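# Fold the napkin diagonally into a flat triangle

## Task

Fold the napkin diagonally, one corner onto the opposite one, so it becomes a low, flat triangle whose three points are fully spread and lie flat away from the fold. The two matched corners must line up to within about a thumb's width. The whole napkin must rest on the table and touch neither arm base nor its mounting plate or frame. The moved corner may be placed or dropped into position. It fails if the napkin slips out of a gripper while that gripper is sweeping sideways fast enough to throw it, even if the other gripper then catches it. The fold must stay in place without the robot holding it. Finish with both arms, hands included, raised clear and touching nothing for the final second after everything has settled. The scene must come to rest.

## Robot and tools

Robot: two six-joint arms with parallel two-finger grippers, named left_arm and right_arm. The names do not refer to image sides. Both are reported in one scene frame: origin on the table top midway between the arms, +x out over the table, +z up, left_arm on the +y side. The base of left_arm sits near (-0.032, +0.299, 0) m and the base of right_arm near (+0.011, -0.325, 0) m. Each base is turned slightly about z. Bases may stand on mounting plates joined by one metal frame behind the arms. These are fixed obstacles, and the napkin must not touch them.

Gripper frame: the fingers point along the gripper's +z axis and close along its y axis. The reported end_effector_position is the pinch point, about 1 cm behind the fingertips. Orientation is a quaternion in w, x, y, z order. The wrist camera mount can bump things near the hand.

Command row (used by both motion tools): exactly 16 numbers, even if only one arm should move. The first 8 belong to left_arm and the next 8 to right_arm. Each group is x, y, z, qw, qx, qy, qz, opening. x, y, z is an absolute target for the pinch point in the scene frame, in metres. qw..qz is an absolute target orientation in the scene frame. Opening runs from -1 (closed) to +1 (fully open, 0.094 m). Between the ends, the fingers are driven until grip_measured reads that value. To hold something, command about 0.03 below the current grip_measured; a smaller gap holds more gently. Thin cloth gets less squeezing force. To keep an arm still, resend its exact last reported pose and its intended opening. To keep an orientation, repeat the same quaternion rather than copying a drifted reading.

execute_actions(actions): a list of actions. Each action is a list of up to 15 rows, and each row lasts one 1/30 s control step. If fewer rows are given, the last one is held for the rest of the 15 steps. Any target more than 0.6 m from a gripper's current position, along that gripper's own axes, gets the action refused for both arms. A badly formed action, or a failing first action, rejects the entire call. An empty list just returns the state and images.

Each control step, the commanded pose is clipped to within 70 mm and 16 degrees of the measured pose. The arm then moves toward that clipped pose, favouring position over orientation. Far targets therefore take several actions. Arms usually stop a centimetre or more short, typically too low.

move(target, speed, blocking): target is one 16-number row of absolute poses as above. Each gripper follows a straight line to its target, and both finish together. A move lasts 0.5 to 10 s and is cut off at 10 s. speed is the path's top speed in m/s, from 0.002 to 0.5, default 0.25. Rotation is capped at twice that value in rad/s. The opening is applied at the start. Paths do not avoid obstacles or the other arm. Faster moves and targets set deeper past a contact press harder. With blocking=false the call returns after 0.5 s while the arm keeps going. Poll with wait(0), or brake with stop, before issuing new motion. The extra 'move:' line gives the outcome: done, off_target, moving, held or fault. It also names the limits that acted: paced means the pose was clipped; held means a safety check blocked steps, after which the arm may surge. The distance of each gripper from its target is also reported.

wait(seconds): 0 to 10 s; the arms keep their last command. stop(): brakes a running move; it needs room, and the fingers keep moving. zoom_image(camera, region): enlarges [x0, y0, x1, y1] pixels, at most 504x504, from cam_high, cam_low, cam_left_wrist or cam_right_wrist. read_manual gives licence text only. finished_scene(scene) ends the current scene for good.

Results: each arm's gripper position and quaternion, grip_measured, joint positions (the last one is the finger opening in metres), joint torques and 'Hand target' lines. Images come in the order cam_high, cam_low (504x504), then cam_left_wrist, cam_right_wrist (616x616 fisheye). 'pose unreachable' means the clearance check altered a command for the named arm. 'too close' counts plates and frame halves as part of the arm. FAULT or OVER-TEMPERATURE lines mean that arm stopped. MOTOR HOT warns from 75 °C; long holding under load heats motors.

Avoid: fast sideways motion while holding cloth; letting the napkin go mid-swing; pressing down hard on the table; arms colliding; the napkin hanging off the table or touching a base. Note that the robot keeps acting on the last command while the operator is thinking. Typical flow: locate corners in images, descend open, pinch one corner, lift slowly, carry it over the opposite corner at modest speed, lower, release, lift both arms clear and let the scene settle.

Each tool is called as name(argument=value, ...), one argument or row to a line, values as JSON.

## Session

execute_actions(
  actions=[],
)

Scene clock: 0.00 s.
left_arm: end_effector_position=(+0.3485, +0.3390, +0.4031) grip_measured=+1.000 end_effector_quat_wxyz=(+0.704, -0.042, +0.708, +0.036) | right_arm: end_effector_position=(+0.3874, -0.3646, +0.4079) grip_measured=+1.000 end_effector_quat_wxyz=(+0.706, +0.041, +0.706, -0.033)
Joint positions: left_arm=[-0.017  1.049  1.037  0.005 -0.016 -0.008  0.094] | right_arm=[ 0.006  1.037  1.045 -0.008 -0.004  0.011  0.094]
Joint velocities: left_arm=[-0.002  0.012 -0.002 -0.022 -0.022  0.007  0.   ] | right_arm=[-0.022 -0.022 -0.022 -0.007  0.007  0.066  0.   ]
Joint torques (N m, as the arm reports them, + toward a larger angle): no reading
Motor temperatures (°C, as the motors report them): left_arm=[22 24 22 23 23 23] | right_arm=[24 24 24 21 22 23]
Hand target (left_arm): +0.346, +0.339, +0.407; +0.706, -0.042, +0.706, +0.037
Hand target (right_arm): +0.384, -0.364, +0.420; +0.717, +0.041, +0.695, -0.033

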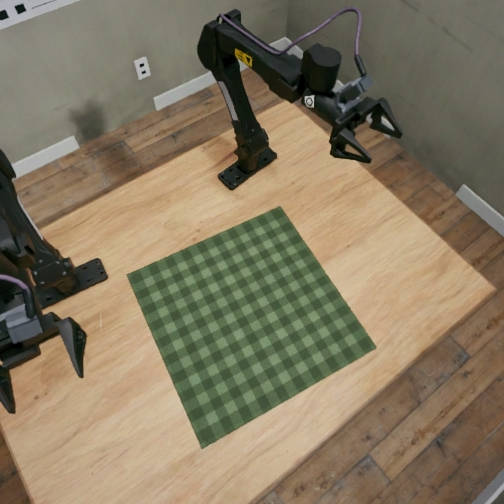

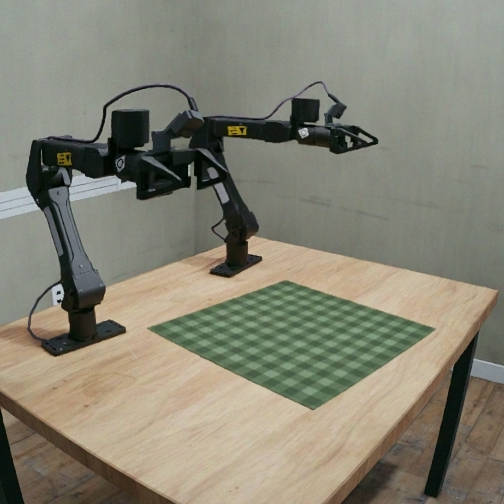

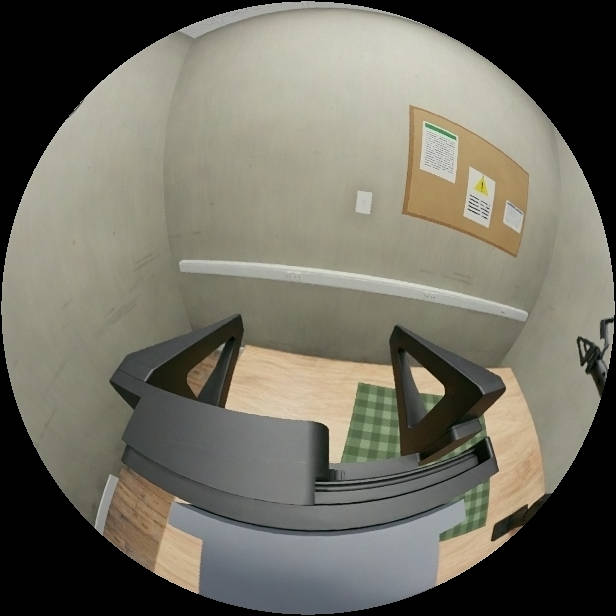

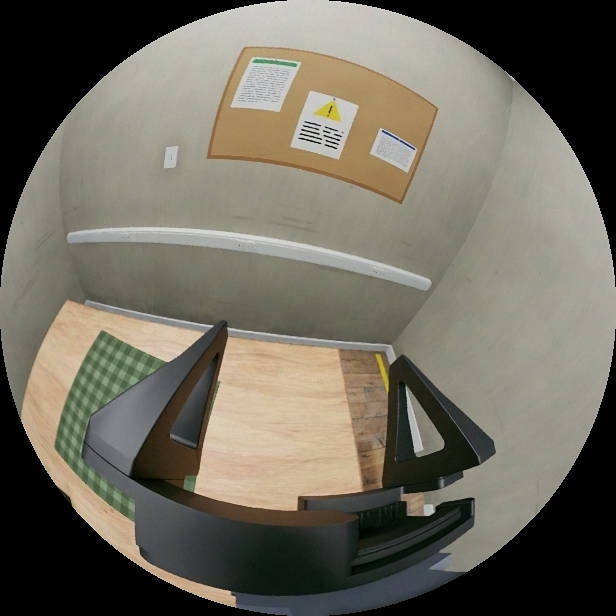

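move(
  target=[0.40,0.20,0.15,0,0,1,0,1, 0.40,-0.25,0.15,0,0,1,0,1],
  speed=0.4,
)

Scene clock: 7.87 s.
left_arm: end_effector_position=(+0.3971, +0.2033, +0.1382) grip_measured=+1.000 end_effector_quat_wxyz=(+0.021, +0.007, +1.000, +0.011) | right_arm: end_effector_position=(+0.3969, -0.2563, +0.1397) grip_measured=+1.000 end_effector_quat_wxyz=(-0.014, +0.008, +1.000, -0.012)
Joint positions: left_arm=[-0.346  2.254  2.266 -1.547 -0.031 -0.22   0.094] | right_arm=[ 0.297  2.092  2.012 -1.524  0.018  0.198  0.094]
Joint velocities: left_arm=[ 0.002  0.002 -0.017 -0.022  0.051  0.051  0.   ] | right_arm=[ 0.002 -0.017  0.002  0.007  0.037  0.022  0.   ]
Joint torques (N m, as the arm reports them, + toward a larger angle): left_arm=[ -0.53 -13.61   7.56   0.31   0.03  -0.13] | right_arm=[ 0.62 -9.34  8.57 -0.14 -0.07  0.03]
Motor temperatures (°C, as the motors report them): left_arm=[22 25 24 25 23 23] | right_arm=[24 25 25 23 22 23]
Hand target (left_arm): +0.397, +0.199, +0.150; +0.032, +0.005, +0.999, +0.006
Hand target (right_arm): +0.399, -0.251, +0.153; -0.001, +0.007, +1.000, -0.003
Off the commanded pose (left_arm): 0.013 m, 3 deg.
Off the commanded pose (right_arm): 0.012 m, 2 deg.
joint sent to its limit (left arm) — the command would take joint 4 (wrist pitch) past its lower limit, so that joint was sent only as far as its limit.
move: off_target (left_arm, right_arm)

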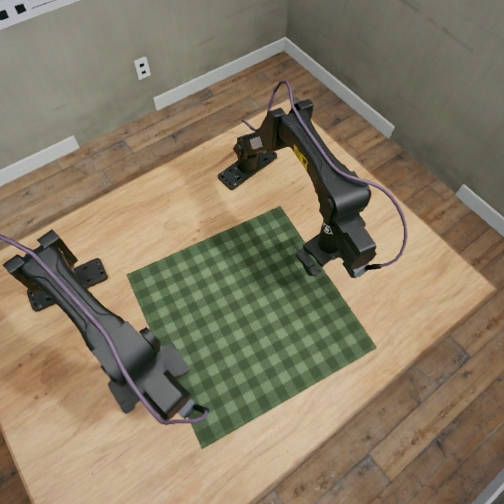

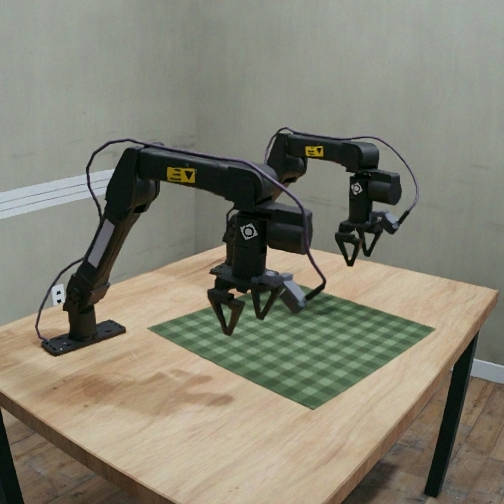

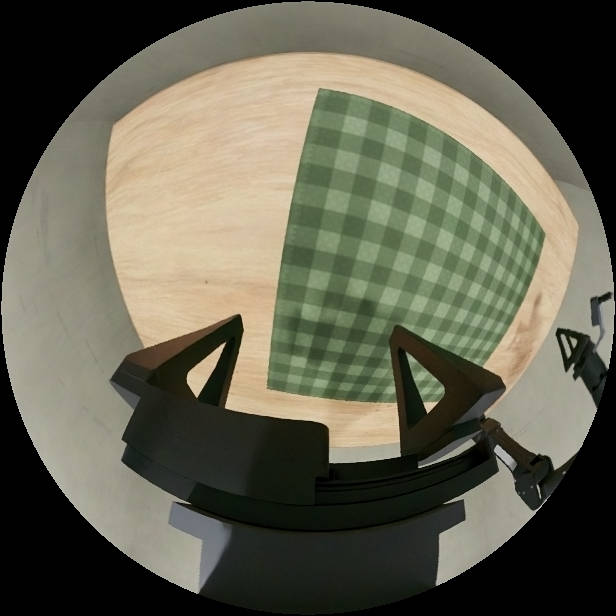

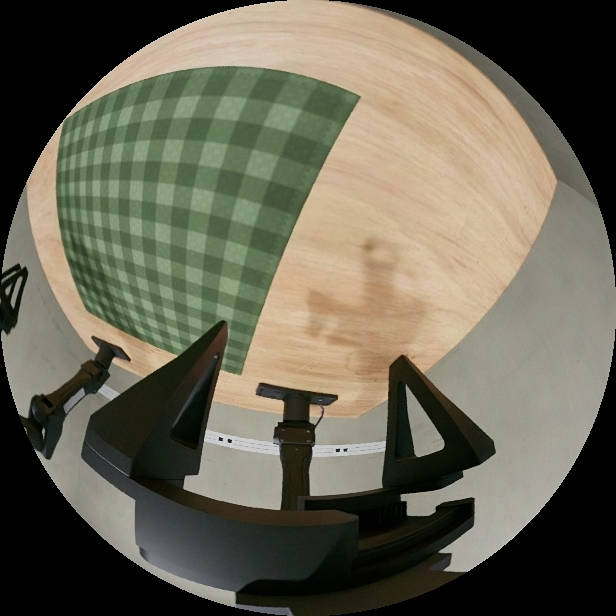

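zoom_image(
  camera="cam_high",
  region=[0, 130, 300, 330],
)

Region (0, 130, 300, 330) of cam_high's 504x504 image, scaled by 1.680, with more detail than that image has.

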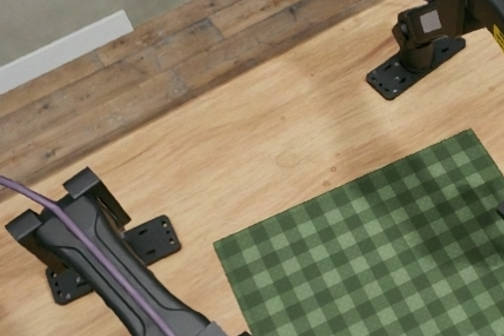

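move(
  target=[0.15,0.58,0.2,0,0,1,0,1, 0.526,-0.251,0.07,0.206,-0.295,0.930,0.065,0.1],
  speed=0.4,
)

Scene clock: 43.80 s.
left_arm: end_effector_position=(+0.1491, +0.5841, +0.1949) grip_measured=+1.000 end_effector_quat_wxyz=(+0.009, -0.011, +1.000, +0.028) | right_arm: end_effector_position=(+0.5257, -0.2501, +0.0698) grip_measured=+0.102 end_effector_quat_wxyz=(+0.197, -0.295, +0.933, +0.061)
Joint positions: left_arm=[ 0.882  1.803  1.834 -1.545 -0.017  0.971  0.094] | right_arm=[ 0.188  2.229  1.875 -0.853 -0.206 -0.501  0.052]
Joint velocities: left_arm=[-0.017 -0.007 -0.002 -0.037 -0.007 -0.007  0.   ] | right_arm=[-0.022  0.007  0.002  0.022  0.066  0.037 -0.001]
Joint torques (N m, as the arm reports them, + toward a larger angle): left_arm=[-0.56 -7.83  7.53  0.33  0.12  0.12] | right_arm=[ -0.54 -10.69   4.97   0.99  -0.29  -0.09]
Motor temperatures (°C, as the motors report them): left_arm=[22 35 26 23 23 23] | right_arm=[24 34 28 22 22 23]
Hand target (left_arm): +0.153, +0.582, +0.200; +0.013, -0.000, +1.000, +0.025
Hand target (right_arm): +0.527, -0.250, +0.071; +0.205, -0.296, +0.930, +0.067
Off the commanded pose (left_arm): 0.007 m, 4 deg.
Off the commanded pose (right_arm): 0.001 m, 1 deg.
joint sent to its limit (left arm) — the command would take joint 4 (wrist pitch) past its lower limit, so that joint was sent only as far as its limit.
move: off_target (left_arm)

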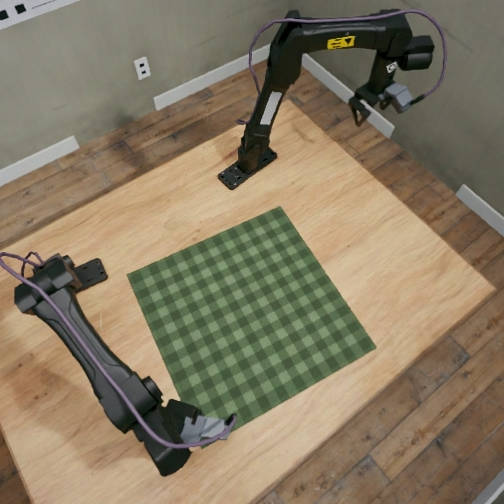

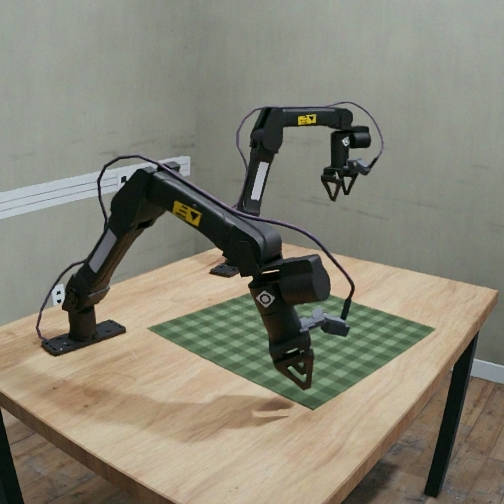

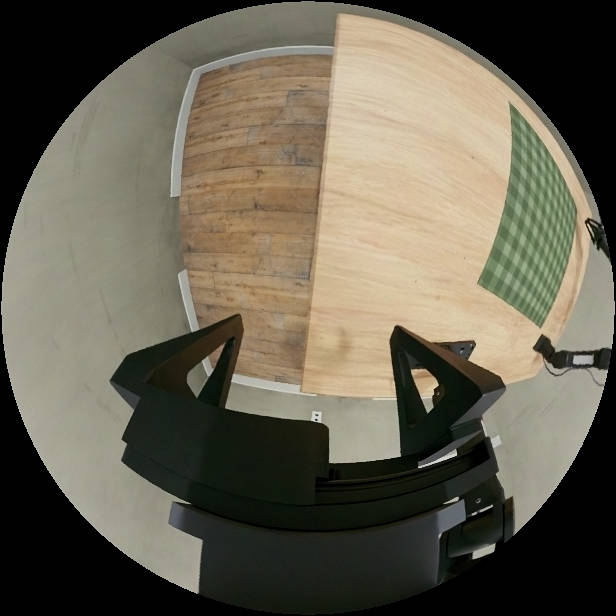

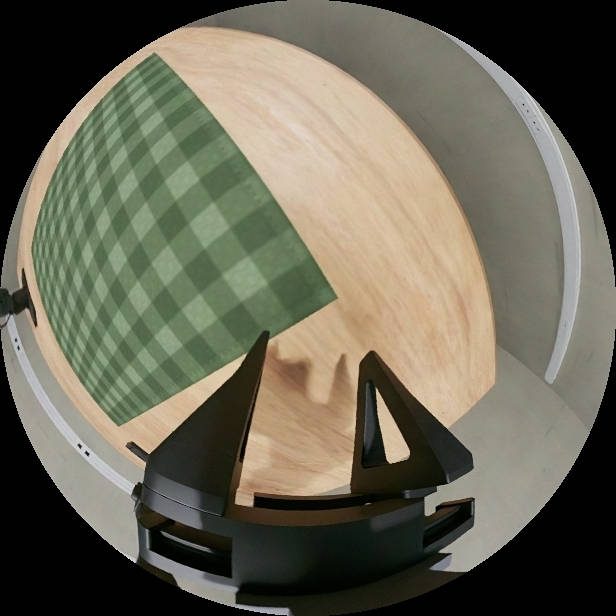

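move(
  target=[0.15,0.58,0.2,0,0,1,0,1, 0.526,-0.251,0.025,0.206,-0.295,0.930,0.065,0.1],
  speed=0.1,
)

Scene clock: 47.03 s.
left_arm: end_effector_position=(+0.1498, +0.5836, +0.1949) grip_measured=+1.000 end_effector_quat_wxyz=(+0.010, -0.006, +1.000, +0.027) | right_arm: end_effector_position=(+0.5240, -0.2500, +0.0233) grip_measured=+0.101 end_effector_quat_wxyz=(+0.196, -0.295, +0.933, +0.061)
Joint positions: left_arm=[ 0.882  1.803  1.834 -1.545 -0.013  0.982  0.094] | right_arm=[ 0.188  2.263  1.743 -0.69  -0.207 -0.503  0.052]
Joint velocities: left_arm=[ 0.002 -0.007  0.007 -0.022 -0.007 -0.066  0.   ] | right_arm=[ 0.002 -0.017 -0.022 -0.051 -0.022 -0.022 -0.001]
Joint torques (N m, as the arm reports them, + toward a larger angle): left_arm=[-0.01 -8.92  6.61  0.33  0.13  0.13] | right_arm=[ -0.55 -10.54   5.24   1.01  -0.26  -0.06]
Motor temperatures (°C, as the motors report them): left_arm=[22 34 26 23 23 23] | right_arm=[24 35 28 22 22 23]
Hand target (left_arm): +0.150, +0.580, +0.199; +0.015, -0.000, +1.000, +0.023
Hand target (right_arm): +0.526, -0.251, +0.025; +0.206, -0.295, +0.931, +0.065
Off the commanded pose (left_arm): 0.006 m, 3 deg.
Off the commanded pose (right_arm): 0.003 m, 1 deg.
joint sent to its limit (left arm) — the command would take joint 4 (wrist pitch) past its lower limit, so that joint was sent only as far as its limit.
move: off_target (left_arm)

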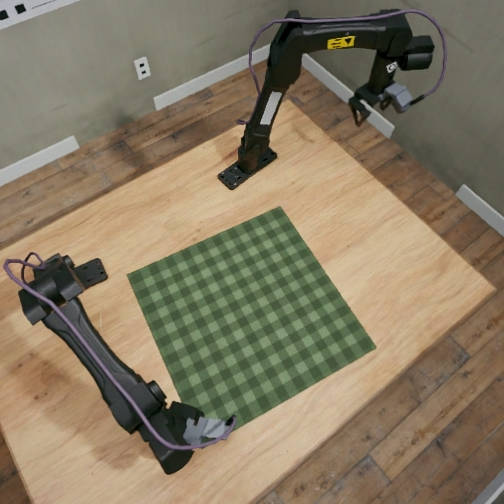

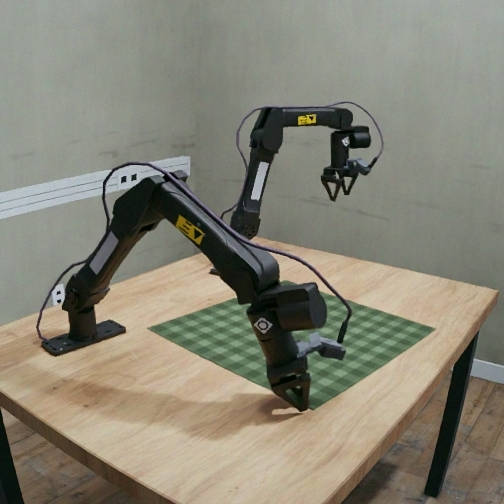

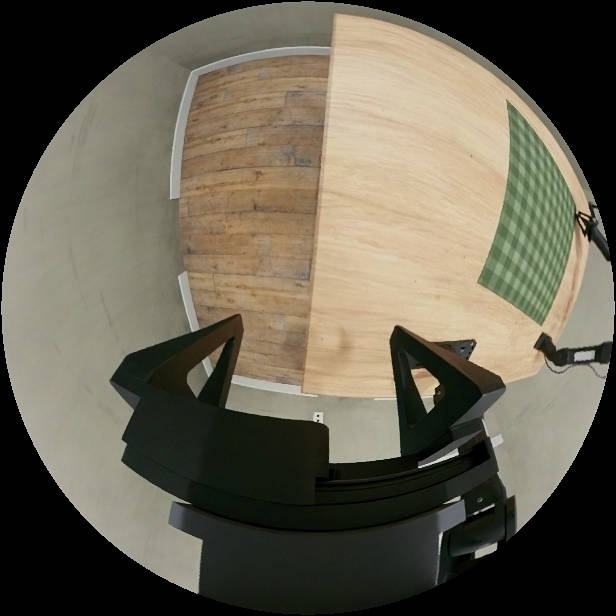

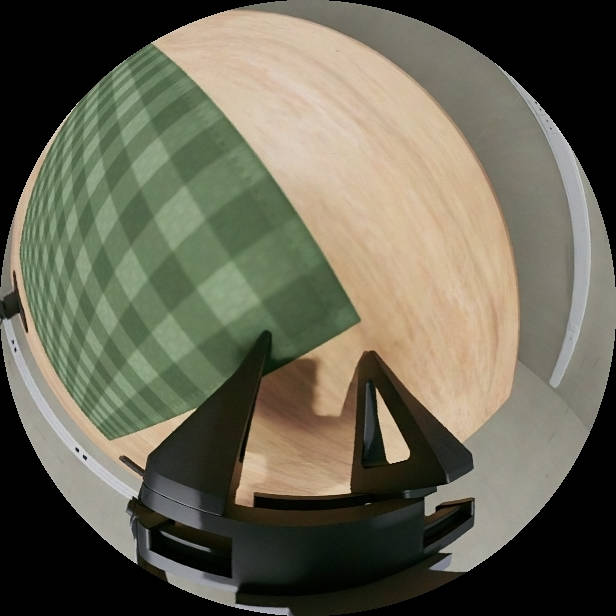

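move(
  target=[0.15,0.58,0.2,0,0,1,0,1, 0.540,-0.250,0.022,0.206,-0.295,0.930,0.065,0.1],
  speed=0.05,
)

zoom_image(
  camera="cam_low",
  region=[240, 340, 380, 440],
)

Scene clock: 51.20 s.
left_arm: end_effector_position=(+0.1498, +0.5836, +0.1949) grip_measured=+1.000 end_effector_quat_wxyz=(+0.010, -0.006, +1.000, +0.027) | right_arm: end_effector_position=(+0.5339, -0.2476, +0.0211) grip_measured=+0.101 end_effector_quat_wxyz=(+0.203, -0.296, +0.931, +0.065)
Joint positions: left_arm=[ 0.882  1.803  1.834 -1.545 -0.013  0.982  0.094] | right_arm=[ 0.188  2.297  1.787 -0.688 -0.217 -0.503  0.052]
Joint velocities: left_arm=[ 0.007 -0.022  0.007 -0.022 -0.095  0.022  0.   ] | right_arm=[-0.032 -0.012  0.002  0.037  0.081 -0.095  0.001]
Joint torques (N m, as the arm reports them, + toward a larger angle): left_arm=[-0.08 -8.91  6.52  0.31  0.09  0.1 ] | right_arm=[-0.5  -9.22  8.58  0.71 -0.17 -0.05]
Motor temperatures (°C, as the motors report them): left_arm=[22 33 26 23 23 23] | right_arm=[24 35 27 22 22 23]
Hand target (left_arm): +0.150, +0.580, +0.199; +0.014, -0.000, +1.000, +0.023
Hand target (right_arm): +0.540, -0.250, +0.022; +0.206, -0.295, +0.931, +0.065
Off the commanded pose (left_arm): 0.006 m, 3 deg.
Off the commanded pose (right_arm): 0.007 m, 0 deg.
joint sent to its limit (left arm) — the command would take joint 4 (wrist pitch) past its lower limit, so that joint was sent only as far as its limit.
move: off_target (left_arm)

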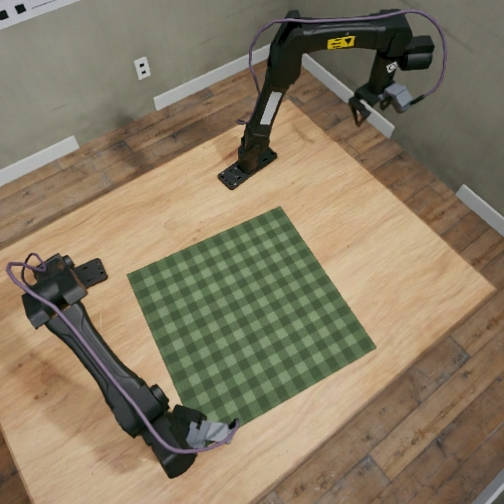

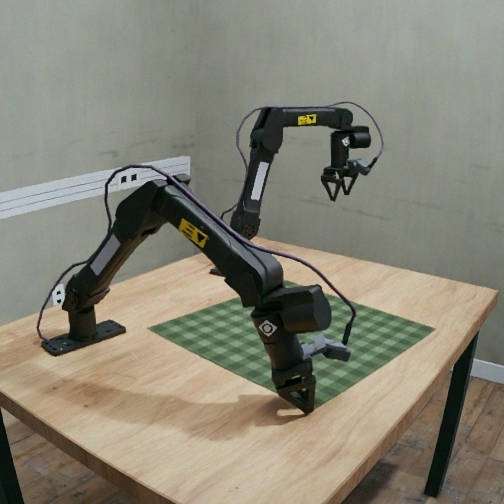

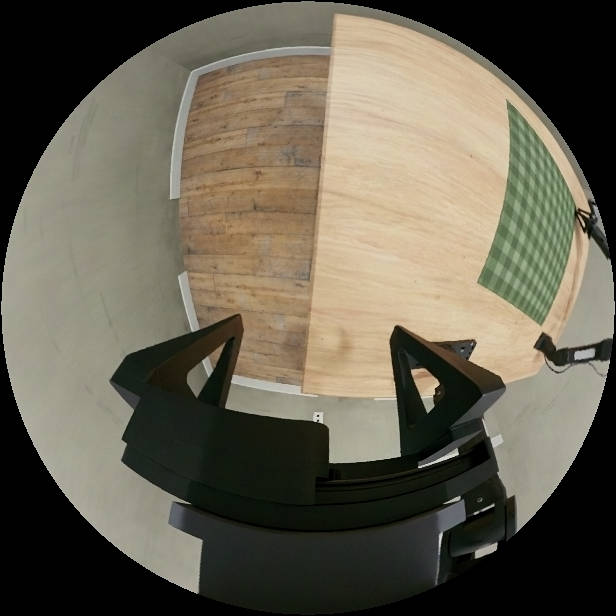

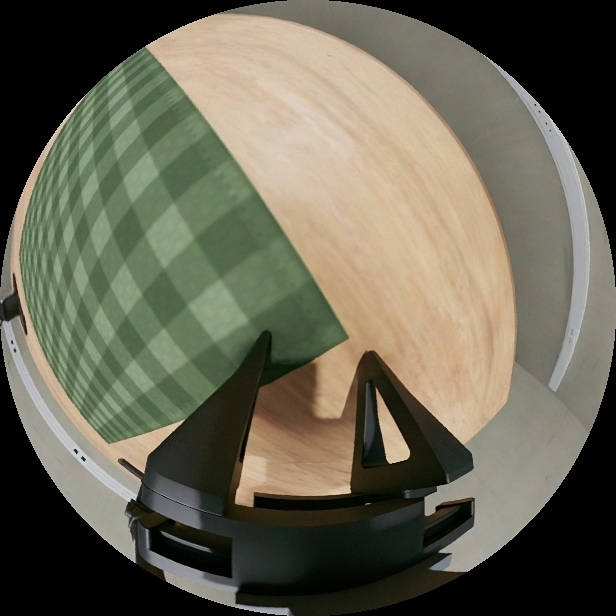

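Region (240, 340, 380, 440) of cam_low's 504x504 image, scaled by 3.600, with more detail than that image has; it fills the top 360 rows of this view, and the rest is white.

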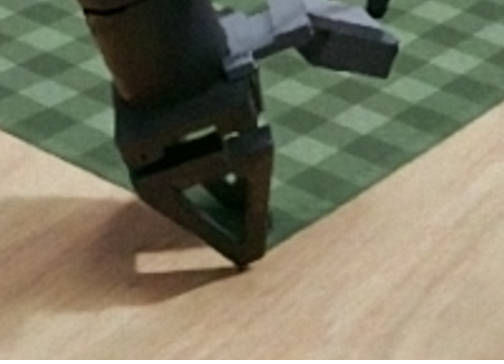

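execute_actions(
  actions=[
    [[0.15,0.58,0.2,0,0,1,0,1, 0.542,-0.247,0.034,0.206,-0.295,0.930,0.065,0.1]],
    [[0.15,0.58,0.2,0,0,1,0,1, 0.550,-0.243,0.032,0.206,-0.295,0.930,0.065,0.1]],
    [[0.15,0.58,0.2,0,0,1,0,1, 0.550,-0.243,0.024,0.206,-0.295,0.930,0.065,0.1]],
    [[0.15,0.58,0.2,0,0,1,0,1, 0.550,-0.243,0.017,0.206,-0.295,0.930,0.065,0.1]],
  ],
)

Scene clock: 55.67 s.
left_arm: end_effector_position=(+0.1498, +0.5836, +0.1949) grip_measured=+1.000 end_effector_quat_wxyz=(+0.010, -0.006, +1.000, +0.027) | right_arm: end_effector_position=(+0.5458, -0.2467, +0.0211) grip_measured=+0.101 end_effector_quat_wxyz=(+0.201, -0.294, +0.932, +0.065)
Joint positions: left_arm=[ 0.882  1.803  1.834 -1.545 -0.013  0.982  0.094] | right_arm=[ 0.188  2.35   1.879 -0.73  -0.217 -0.498  0.052]
Joint velocities: left_arm=[-0.012  0.007  0.002 -0.037 -0.037 -0.037  0.   ] | right_arm=[-0.012 -0.002  0.007 -0.051  0.022  0.007  0.   ]
Joint torques (N m, as the arm reports them, + toward a larger angle): left_arm=[-0.04 -8.8   6.44  0.34  0.1   0.13] | right_arm=[ 0.55 -9.8   6.56  1.04 -0.1   0.02]
Motor temperatures (°C, as the motors report them): left_arm=[22 33 26 23 23 23] | right_arm=[24 36 28 22 22 23]
Hand target (left_arm): +0.150, +0.580, +0.199; +0.014, +0.000, +1.000, +0.023
Hand target (right_arm): +0.550, -0.243, +0.017; +0.206, -0.295, +0.931, +0.065
Off the commanded pose (left_arm): 0.006 m, 3 deg.
Off the commanded pose (right_arm): 0.007 m, 1 deg.
joint sent to its limit (left arm) — the command would take joint 4 (wrist pitch) past its lower limit, so that joint was sent only as far as its limit.

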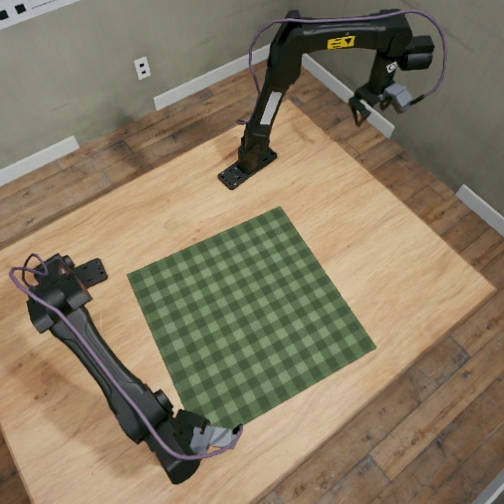

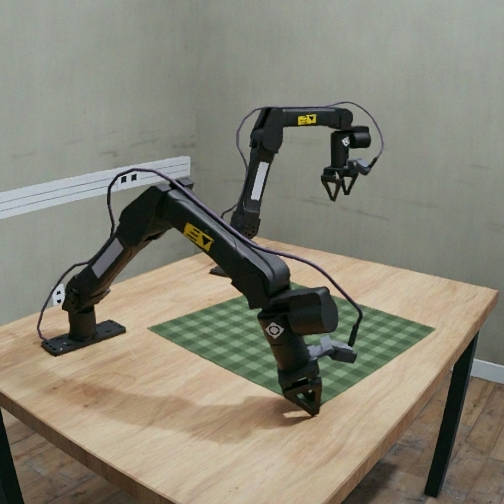

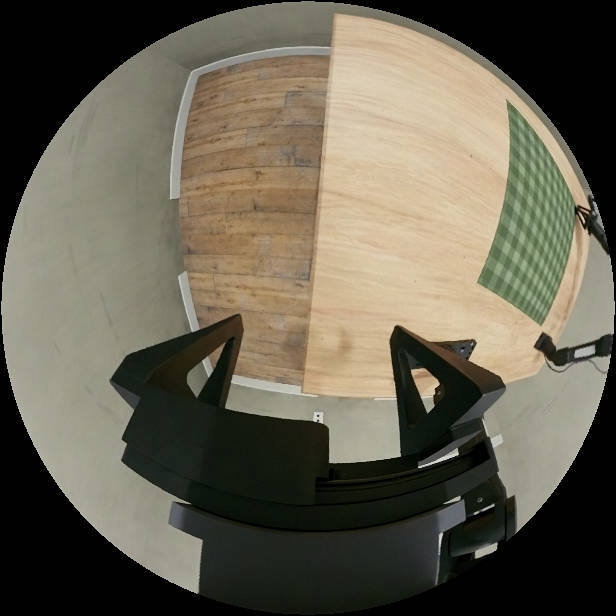

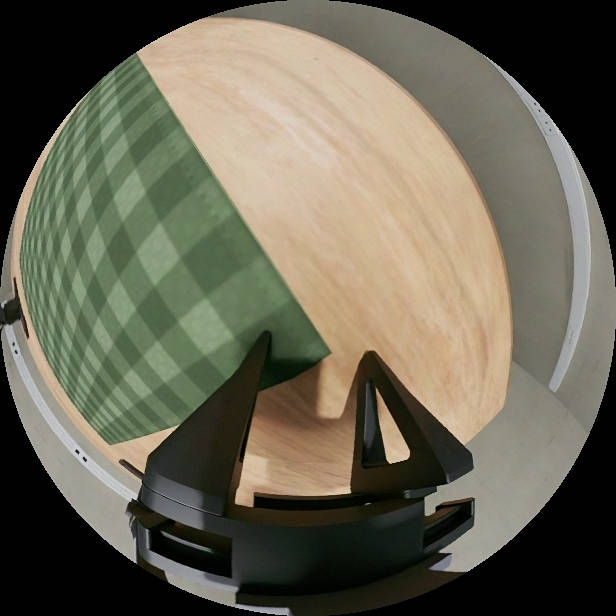

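execute_actions(
  actions=[
    [[0.15,0.58,0.2,0,0,1,0,1, 0.550,-0.243,0.017,0.206,-0.295,0.930,0.065,0.0],[0.15,0.58,0.2,0,0,1,0,1, 0.550,-0.243,0.017,0.206,-0.295,0.930,0.065,0.0],[0.15,0.58,0.2,0,0,1,0,1, 0.550,-0.243,0.017,0.206,-0.295,0.930,0.065,0.0],[0.15,0.58,0.2,0,0,1,0,1, 0.550,-0.243,0.017,0.206,-0.295,0.930,0.065,-0.1],[0.15,0.58,0.2,0,0,1,0,1, 0.550,-0.243,0.017,0.206,-0.295,0.930,0.065,-0.1],[0.15,0.58,0.2,0,0,1,0,1, 0.550,-0.243,0.017,0.206,-0.295,0.930,0.065,-0.1],[0.15,0.58,0.2,0,0,1,0,1, 0.550,-0.243,0.017,0.206,-0.295,0.930,0.065,-0.2],[0.15,0.58,0.2,0,0,1,0,1, 0.550,-0.243,0.017,0.206,-0.295,0.930,0.065,-0.2],[0.15,0.58,0.2,0,0,1,0,1, 0.550,-0.243,0.017,0.206,-0.295,0.930,0.065,-0.2],[0.15,0.58,0.2,0,0,1,0,1, 0.550,-0.243,0.017,0.206,-0.295,0.930,0.065,-0.3],[0.15,0.58,0.2,0,0,1,0,1, 0.550,-0.243,0.017,0.206,-0.295,0.930,0.065,-0.3],[0.15,0.58,0.2,0,0,1,0,1, 0.550,-0.243,0.017,0.206,-0.295,0.930,0.065,-0.3],[0.15,0.58,0.2,0,0,1,0,1, 0.550,-0.243,0.017,0.206,-0.295,0.930,0.065,-0.4]],
    [[0.15,0.58,0.2,0,0,1,0,1, 0.550,-0.243,0.017,0.206,-0.295,0.930,0.065,-0.5],[0.15,0.58,0.2,0,0,1,0,1, 0.550,-0.243,0.017,0.206,-0.295,0.930,0.065,-0.5],[0.15,0.58,0.2,0,0,1,0,1, 0.550,-0.243,0.017,0.206,-0.295,0.930,0.065,-0.5],[0.15,0.58,0.2,0,0,1,0,1, 0.550,-0.243,0.017,0.206,-0.295,0.930,0.065,-0.6],[0.15,0.58,0.2,0,0,1,0,1, 0.550,-0.243,0.017,0.206,-0.295,0.930,0.065,-0.6],[0.15,0.58,0.2,0,0,1,0,1, 0.550,-0.243,0.017,0.206,-0.295,0.930,0.065,-0.6],[0.15,0.58,0.2,0,0,1,0,1, 0.550,-0.243,0.017,0.206,-0.295,0.930,0.065,-0.7]],
  ],
)

Scene clock: 68.20 s.
left_arm: end_effector_position=(+0.1498, +0.5836, +0.1949) grip_measured=+1.000 end_effector_quat_wxyz=(+0.010, -0.006, +1.000, +0.027) | right_arm: end_effector_position=(+0.5471, -0.2454, +0.0218) grip_measured=-0.698 end_effector_quat_wxyz=(+0.205, -0.295, +0.931, +0.066)
Joint positions: left_arm=[ 0.882  1.803  1.834 -1.545 -0.013  0.982  0.094] | right_arm=[ 0.189  2.35   1.879 -0.724 -0.22  -0.497  0.014]
Joint velocities: left_arm=[-0.017 -0.002  0.007 -0.051 -0.081  0.022  0.   ] | right_arm=[-0.007 -0.017  0.002  0.051 -0.11  -0.037 -0.   ]
Joint torques (N m, as the arm reports them, + toward a larger angle): left_arm=[-0.07 -8.89  6.56  0.33  0.1   0.09] | right_arm=[ 0.45 -9.75  6.56  0.96 -0.06  0.01]
Motor temperatures (°C, as the motors report them): left_arm=[22 32 26 23 23 23] | right_arm=[24 36 28 23 22 23]
Hand target (left_arm): +0.150, +0.580, +0.199; +0.014, +0.000, +1.000, +0.023
Hand target (right_arm): +0.550, -0.243, +0.017; +0.206, -0.295, +0.931, +0.065
Off the commanded pose (left_arm): 0.006 m, 3 deg.
Off the commanded pose (right_arm): 0.006 m, 0 deg.
joint sent to its limit (left arm) — the command would take joint 4 (wrist pitch) past its lower limit, so that joint was sent only as far as its limit.

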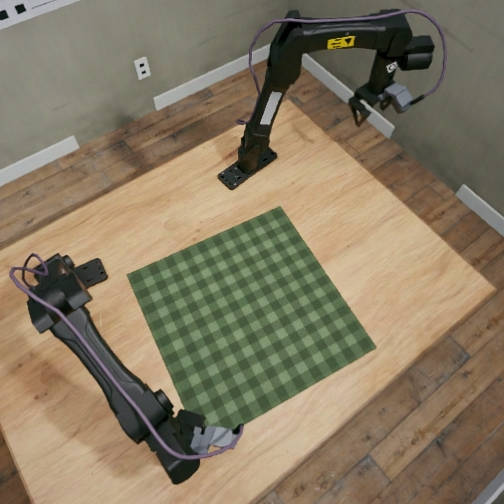

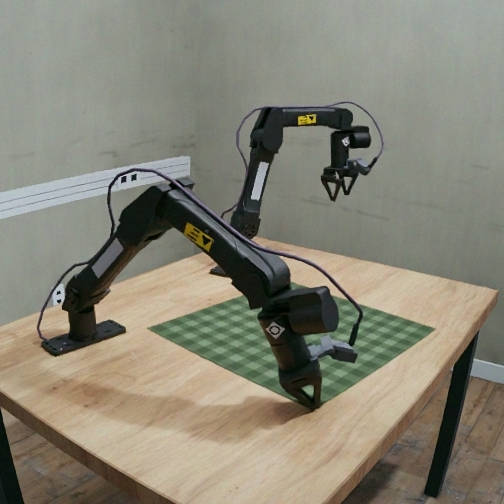

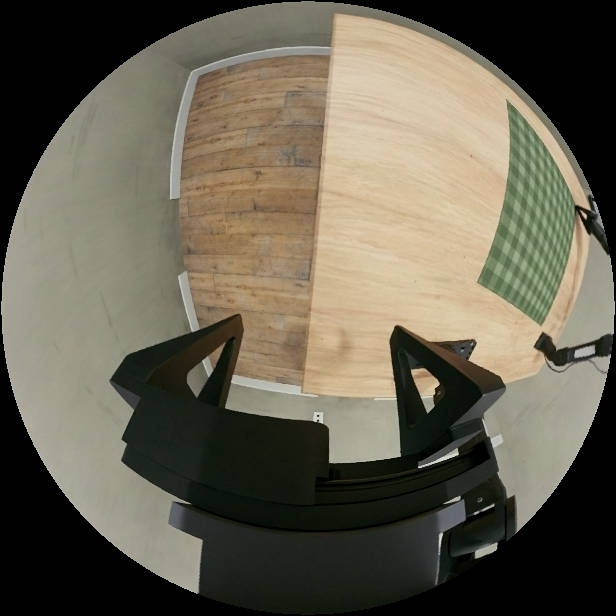

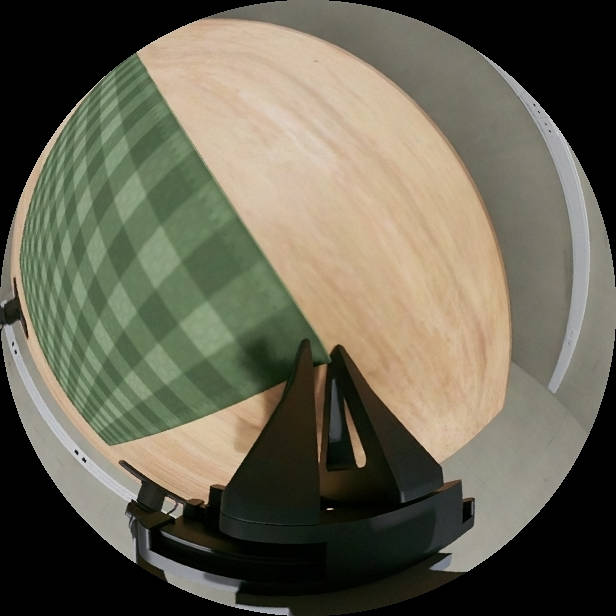

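execute_actions(
  actions=[
    [[0.15,0.58,0.2,0,0,1,0,1, 0.550,-0.243,0.013,0.206,-0.295,0.930,0.065,-0.7],[0.15,0.58,0.2,0,0,1,0,1, 0.550,-0.243,0.013,0.206,-0.295,0.930,0.065,-0.7],[0.15,0.58,0.2,0,0,1,0,1, 0.550,-0.243,0.013,0.206,-0.295,0.930,0.065,-0.7],[0.15,0.58,0.2,0,0,1,0,1, 0.550,-0.243,0.013,0.206,-0.295,0.930,0.065,-0.7],[0.15,0.58,0.2,0,0,1,0,1, 0.549,-0.241,0.013,0.206,-0.295,0.930,0.065,-0.75],[0.15,0.58,0.2,0,0,1,0,1, 0.549,-0.241,0.013,0.206,-0.295,0.930,0.065,-0.75],[0.15,0.58,0.2,0,0,1,0,1, 0.549,-0.241,0.013,0.206,-0.295,0.930,0.065,-0.75],[0.15,0.58,0.2,0,0,1,0,1, 0.548,-0.239,0.013,0.206,-0.295,0.930,0.065,-0.8],[0.15,0.58,0.2,0,0,1,0,1, 0.548,-0.239,0.013,0.206,-0.295,0.930,0.065,-0.8],[0.15,0.58,0.2,0,0,1,0,1, 0.548,-0.239,0.013,0.206,-0.295,0.930,0.065,-0.8],[0.15,0.58,0.2,0,0,1,0,1, 0.547,-0.238,0.013,0.206,-0.295,0.930,0.065,-0.85],[0.15,0.58,0.2,0,0,1,0,1, 0.547,-0.238,0.013,0.206,-0.295,0.930,0.065,-0.85],[0.15,0.58,0.2,0,0,1,0,1, 0.547,-0.238,0.013,0.206,-0.295,0.930,0.065,-0.85],[0.15,0.58,0.2,0,0,1,0,1, 0.546,-0.237,0.013,0.206,-0.295,0.930,0.065,-0.9]],
    [[0.15,0.58,0.2,0,0,1,0,1, 0.546,-0.237,0.013,0.206,-0.295,0.930,0.065,-0.95],[0.15,0.58,0.2,0,0,1,0,1, 0.546,-0.237,0.013,0.206,-0.295,0.930,0.065,-0.95],[0.15,0.58,0.2,0,0,1,0,1, 0.546,-0.237,0.013,0.206,-0.295,0.930,0.065,-0.95],[0.15,0.58,0.2,0,0,1,0,1, 0.546,-0.237,0.013,0.206,-0.295,0.930,0.065,-1]],
    [[0.15,0.58,0.2,0,0,1,0,1, 0.544,-0.234,0.035,0.206,-0.295,0.930,0.065,-1]],
    [[0.15,0.58,0.2,0,0,1,0,1, 0.54,-0.228,0.06,0.206,-0.295,0.930,0.065,-1]],
  ],
)

Scene clock: 78.43 s.
left_arm: end_effector_position=(+0.1498, +0.5836, +0.1949) grip_measured=+1.000 end_effector_quat_wxyz=(+0.010, -0.006, +1.000, +0.027) | right_arm: end_effector_position=(+0.5313, -0.2310, +0.0321) grip_measured=-0.991 end_effector_quat_wxyz=(+0.183, -0.294, +0.935, +0.072)
Joint positions: left_arm=[ 0.882  1.803  1.834 -1.545 -0.013  0.982  0.094] | right_arm=[ 0.222  2.317  1.879 -0.795 -0.21  -0.468  0.   ]
Joint velocities: left_arm=[-0.012  0.007 -0.017  0.022 -0.007 -0.022  0.   ] | right_arm=[ 0.012 -0.002 -0.002  0.022  0.007 -0.037  0.   ]
Joint torques (N m, as the arm reports them, + toward a larger angle): left_arm=[-0.07 -8.85  6.53  0.37  0.13  0.12] | right_arm=[  0.44 -12.83   9.39   0.53  -0.01   0.04]
Motor temperatures (°C, as the motors report them): left_arm=[22 31 26 23 23 23] | right_arm=[24 37 28 23 22 23]
Hand target (left_arm): +0.150, +0.580, +0.199; +0.014, +0.000, +1.000, +0.023
Hand target (right_arm): +0.539, -0.228, +0.060; +0.206, -0.295, +0.931, +0.065
Off the commanded pose (left_arm): 0.006 m, 3 deg.
Off the commanded pose (right_arm): 0.029 m, 3 deg.
joint sent to its limit (left arm) — the command would take joint 4 (wrist pitch) past its lower limit, so that joint was sent only as far as its limit.

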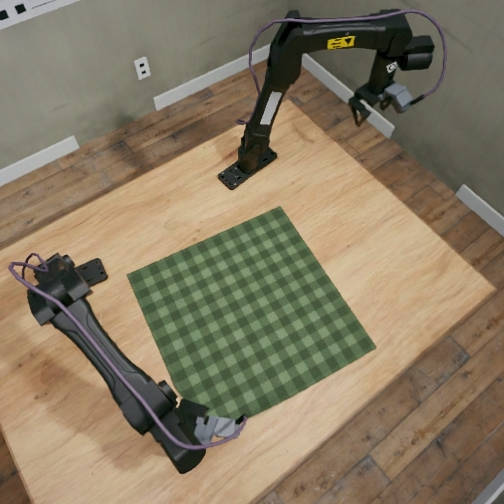

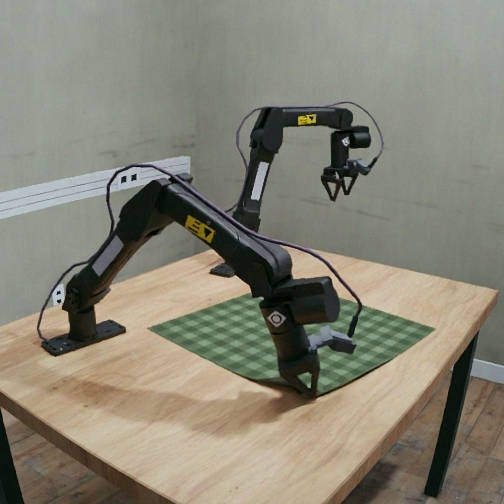

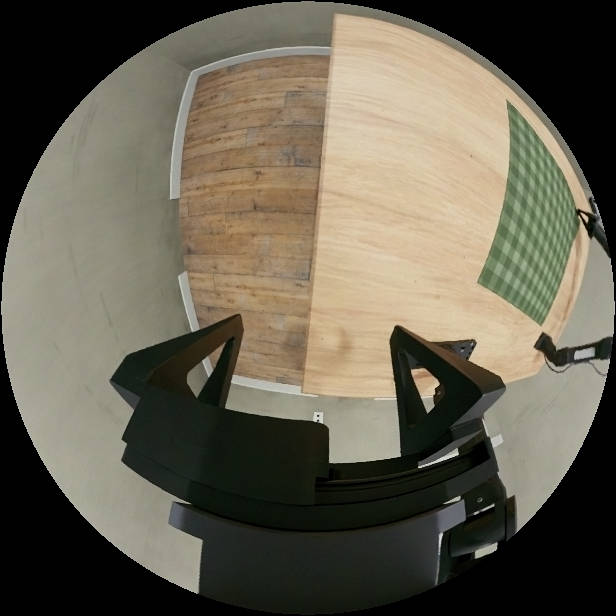

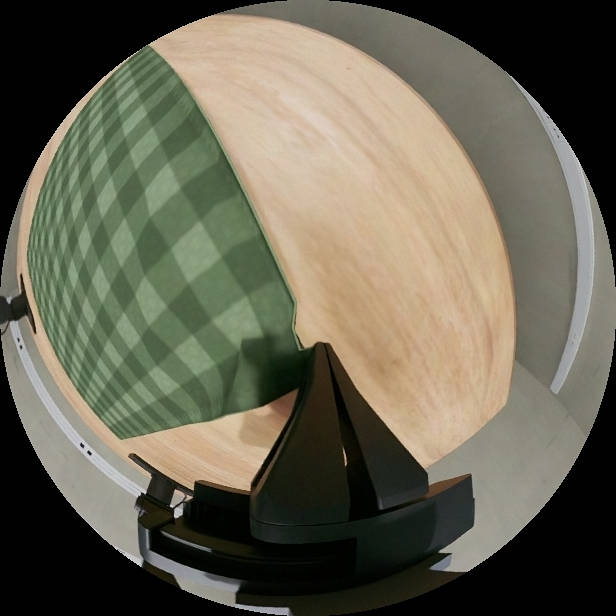

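move(
  target=[0.15,0.58,0.2,0,0,1,0,1, 0.53,-0.225,0.10,0.206,-0.295,0.930,0.065,-1],
  speed=0.08,
)

Scene clock: 82.60 s.
left_arm: end_effector_position=(+0.1498, +0.5836, +0.1949) grip_measured=+1.000 end_effector_quat_wxyz=(+0.010, -0.006, +1.000, +0.027) | right_arm: end_effector_position=(+0.5240, -0.2287, +0.0741) grip_measured=-0.991 end_effector_quat_wxyz=(+0.184, -0.294, +0.935, +0.071)
Joint positions: left_arm=[ 0.882  1.803  1.834 -1.545 -0.013  0.982  0.094] | right_arm=[ 0.229  2.258  1.946 -0.917 -0.207 -0.459  0.   ]
Joint velocities: left_arm=[ 0.007  0.022  0.002 -0.022 -0.125 -0.037  0.   ] | right_arm=[-0.027 -0.007 -0.017 -0.066  0.037 -0.022 -0.001]
Joint torques (N m, as the arm reports them, + toward a larger angle): left_arm=[-0.02 -8.93  6.39  0.33  0.11  0.11] | right_arm=[  0.67 -12.36   9.08   0.61  -0.03   0.03]
Motor temperatures (°C, as the motors report them): left_arm=[22 31 26 23 23 23] | right_arm=[24 39 28 23 22 23]
Hand target (left_arm): +0.150, +0.580, +0.199; +0.014, +0.000, +1.000, +0.023
Hand target (right_arm): +0.529, -0.225, +0.100; +0.207, -0.295, +0.930, +0.065
Off the commanded pose (left_arm): 0.006 m, 3 deg.
Off the commanded pose (right_arm): 0.027 m, 3 deg.
joint sent to its limit (left arm) — the command would take joint 4 (wrist pitch) past its lower limit, so that joint was sent only as far as its limit.
move: off_target (left_arm, right_arm)

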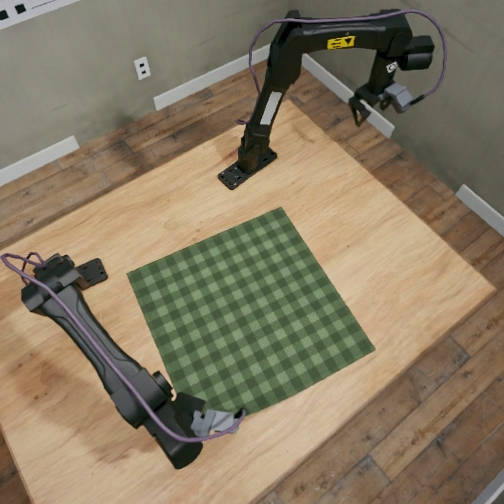

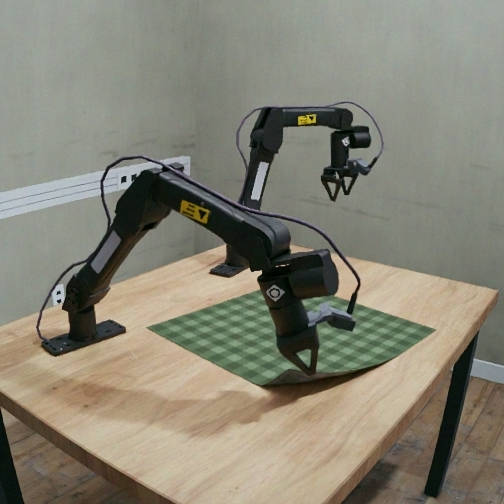

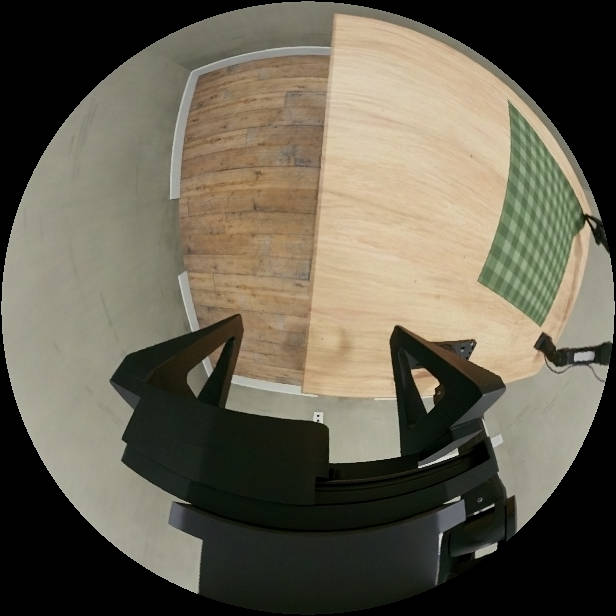

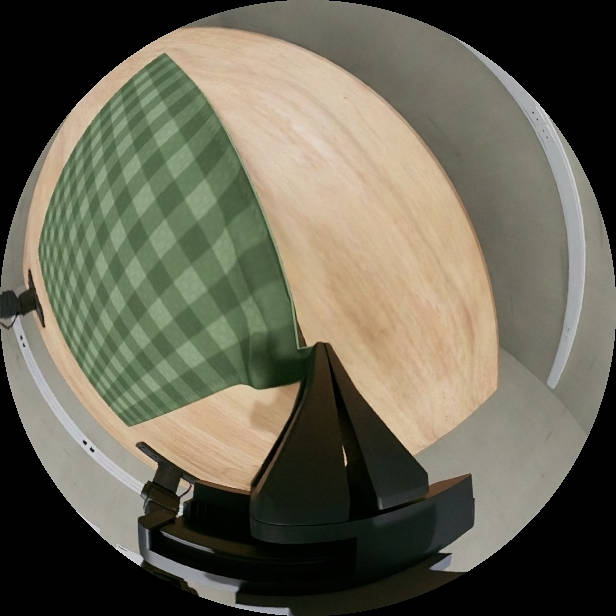

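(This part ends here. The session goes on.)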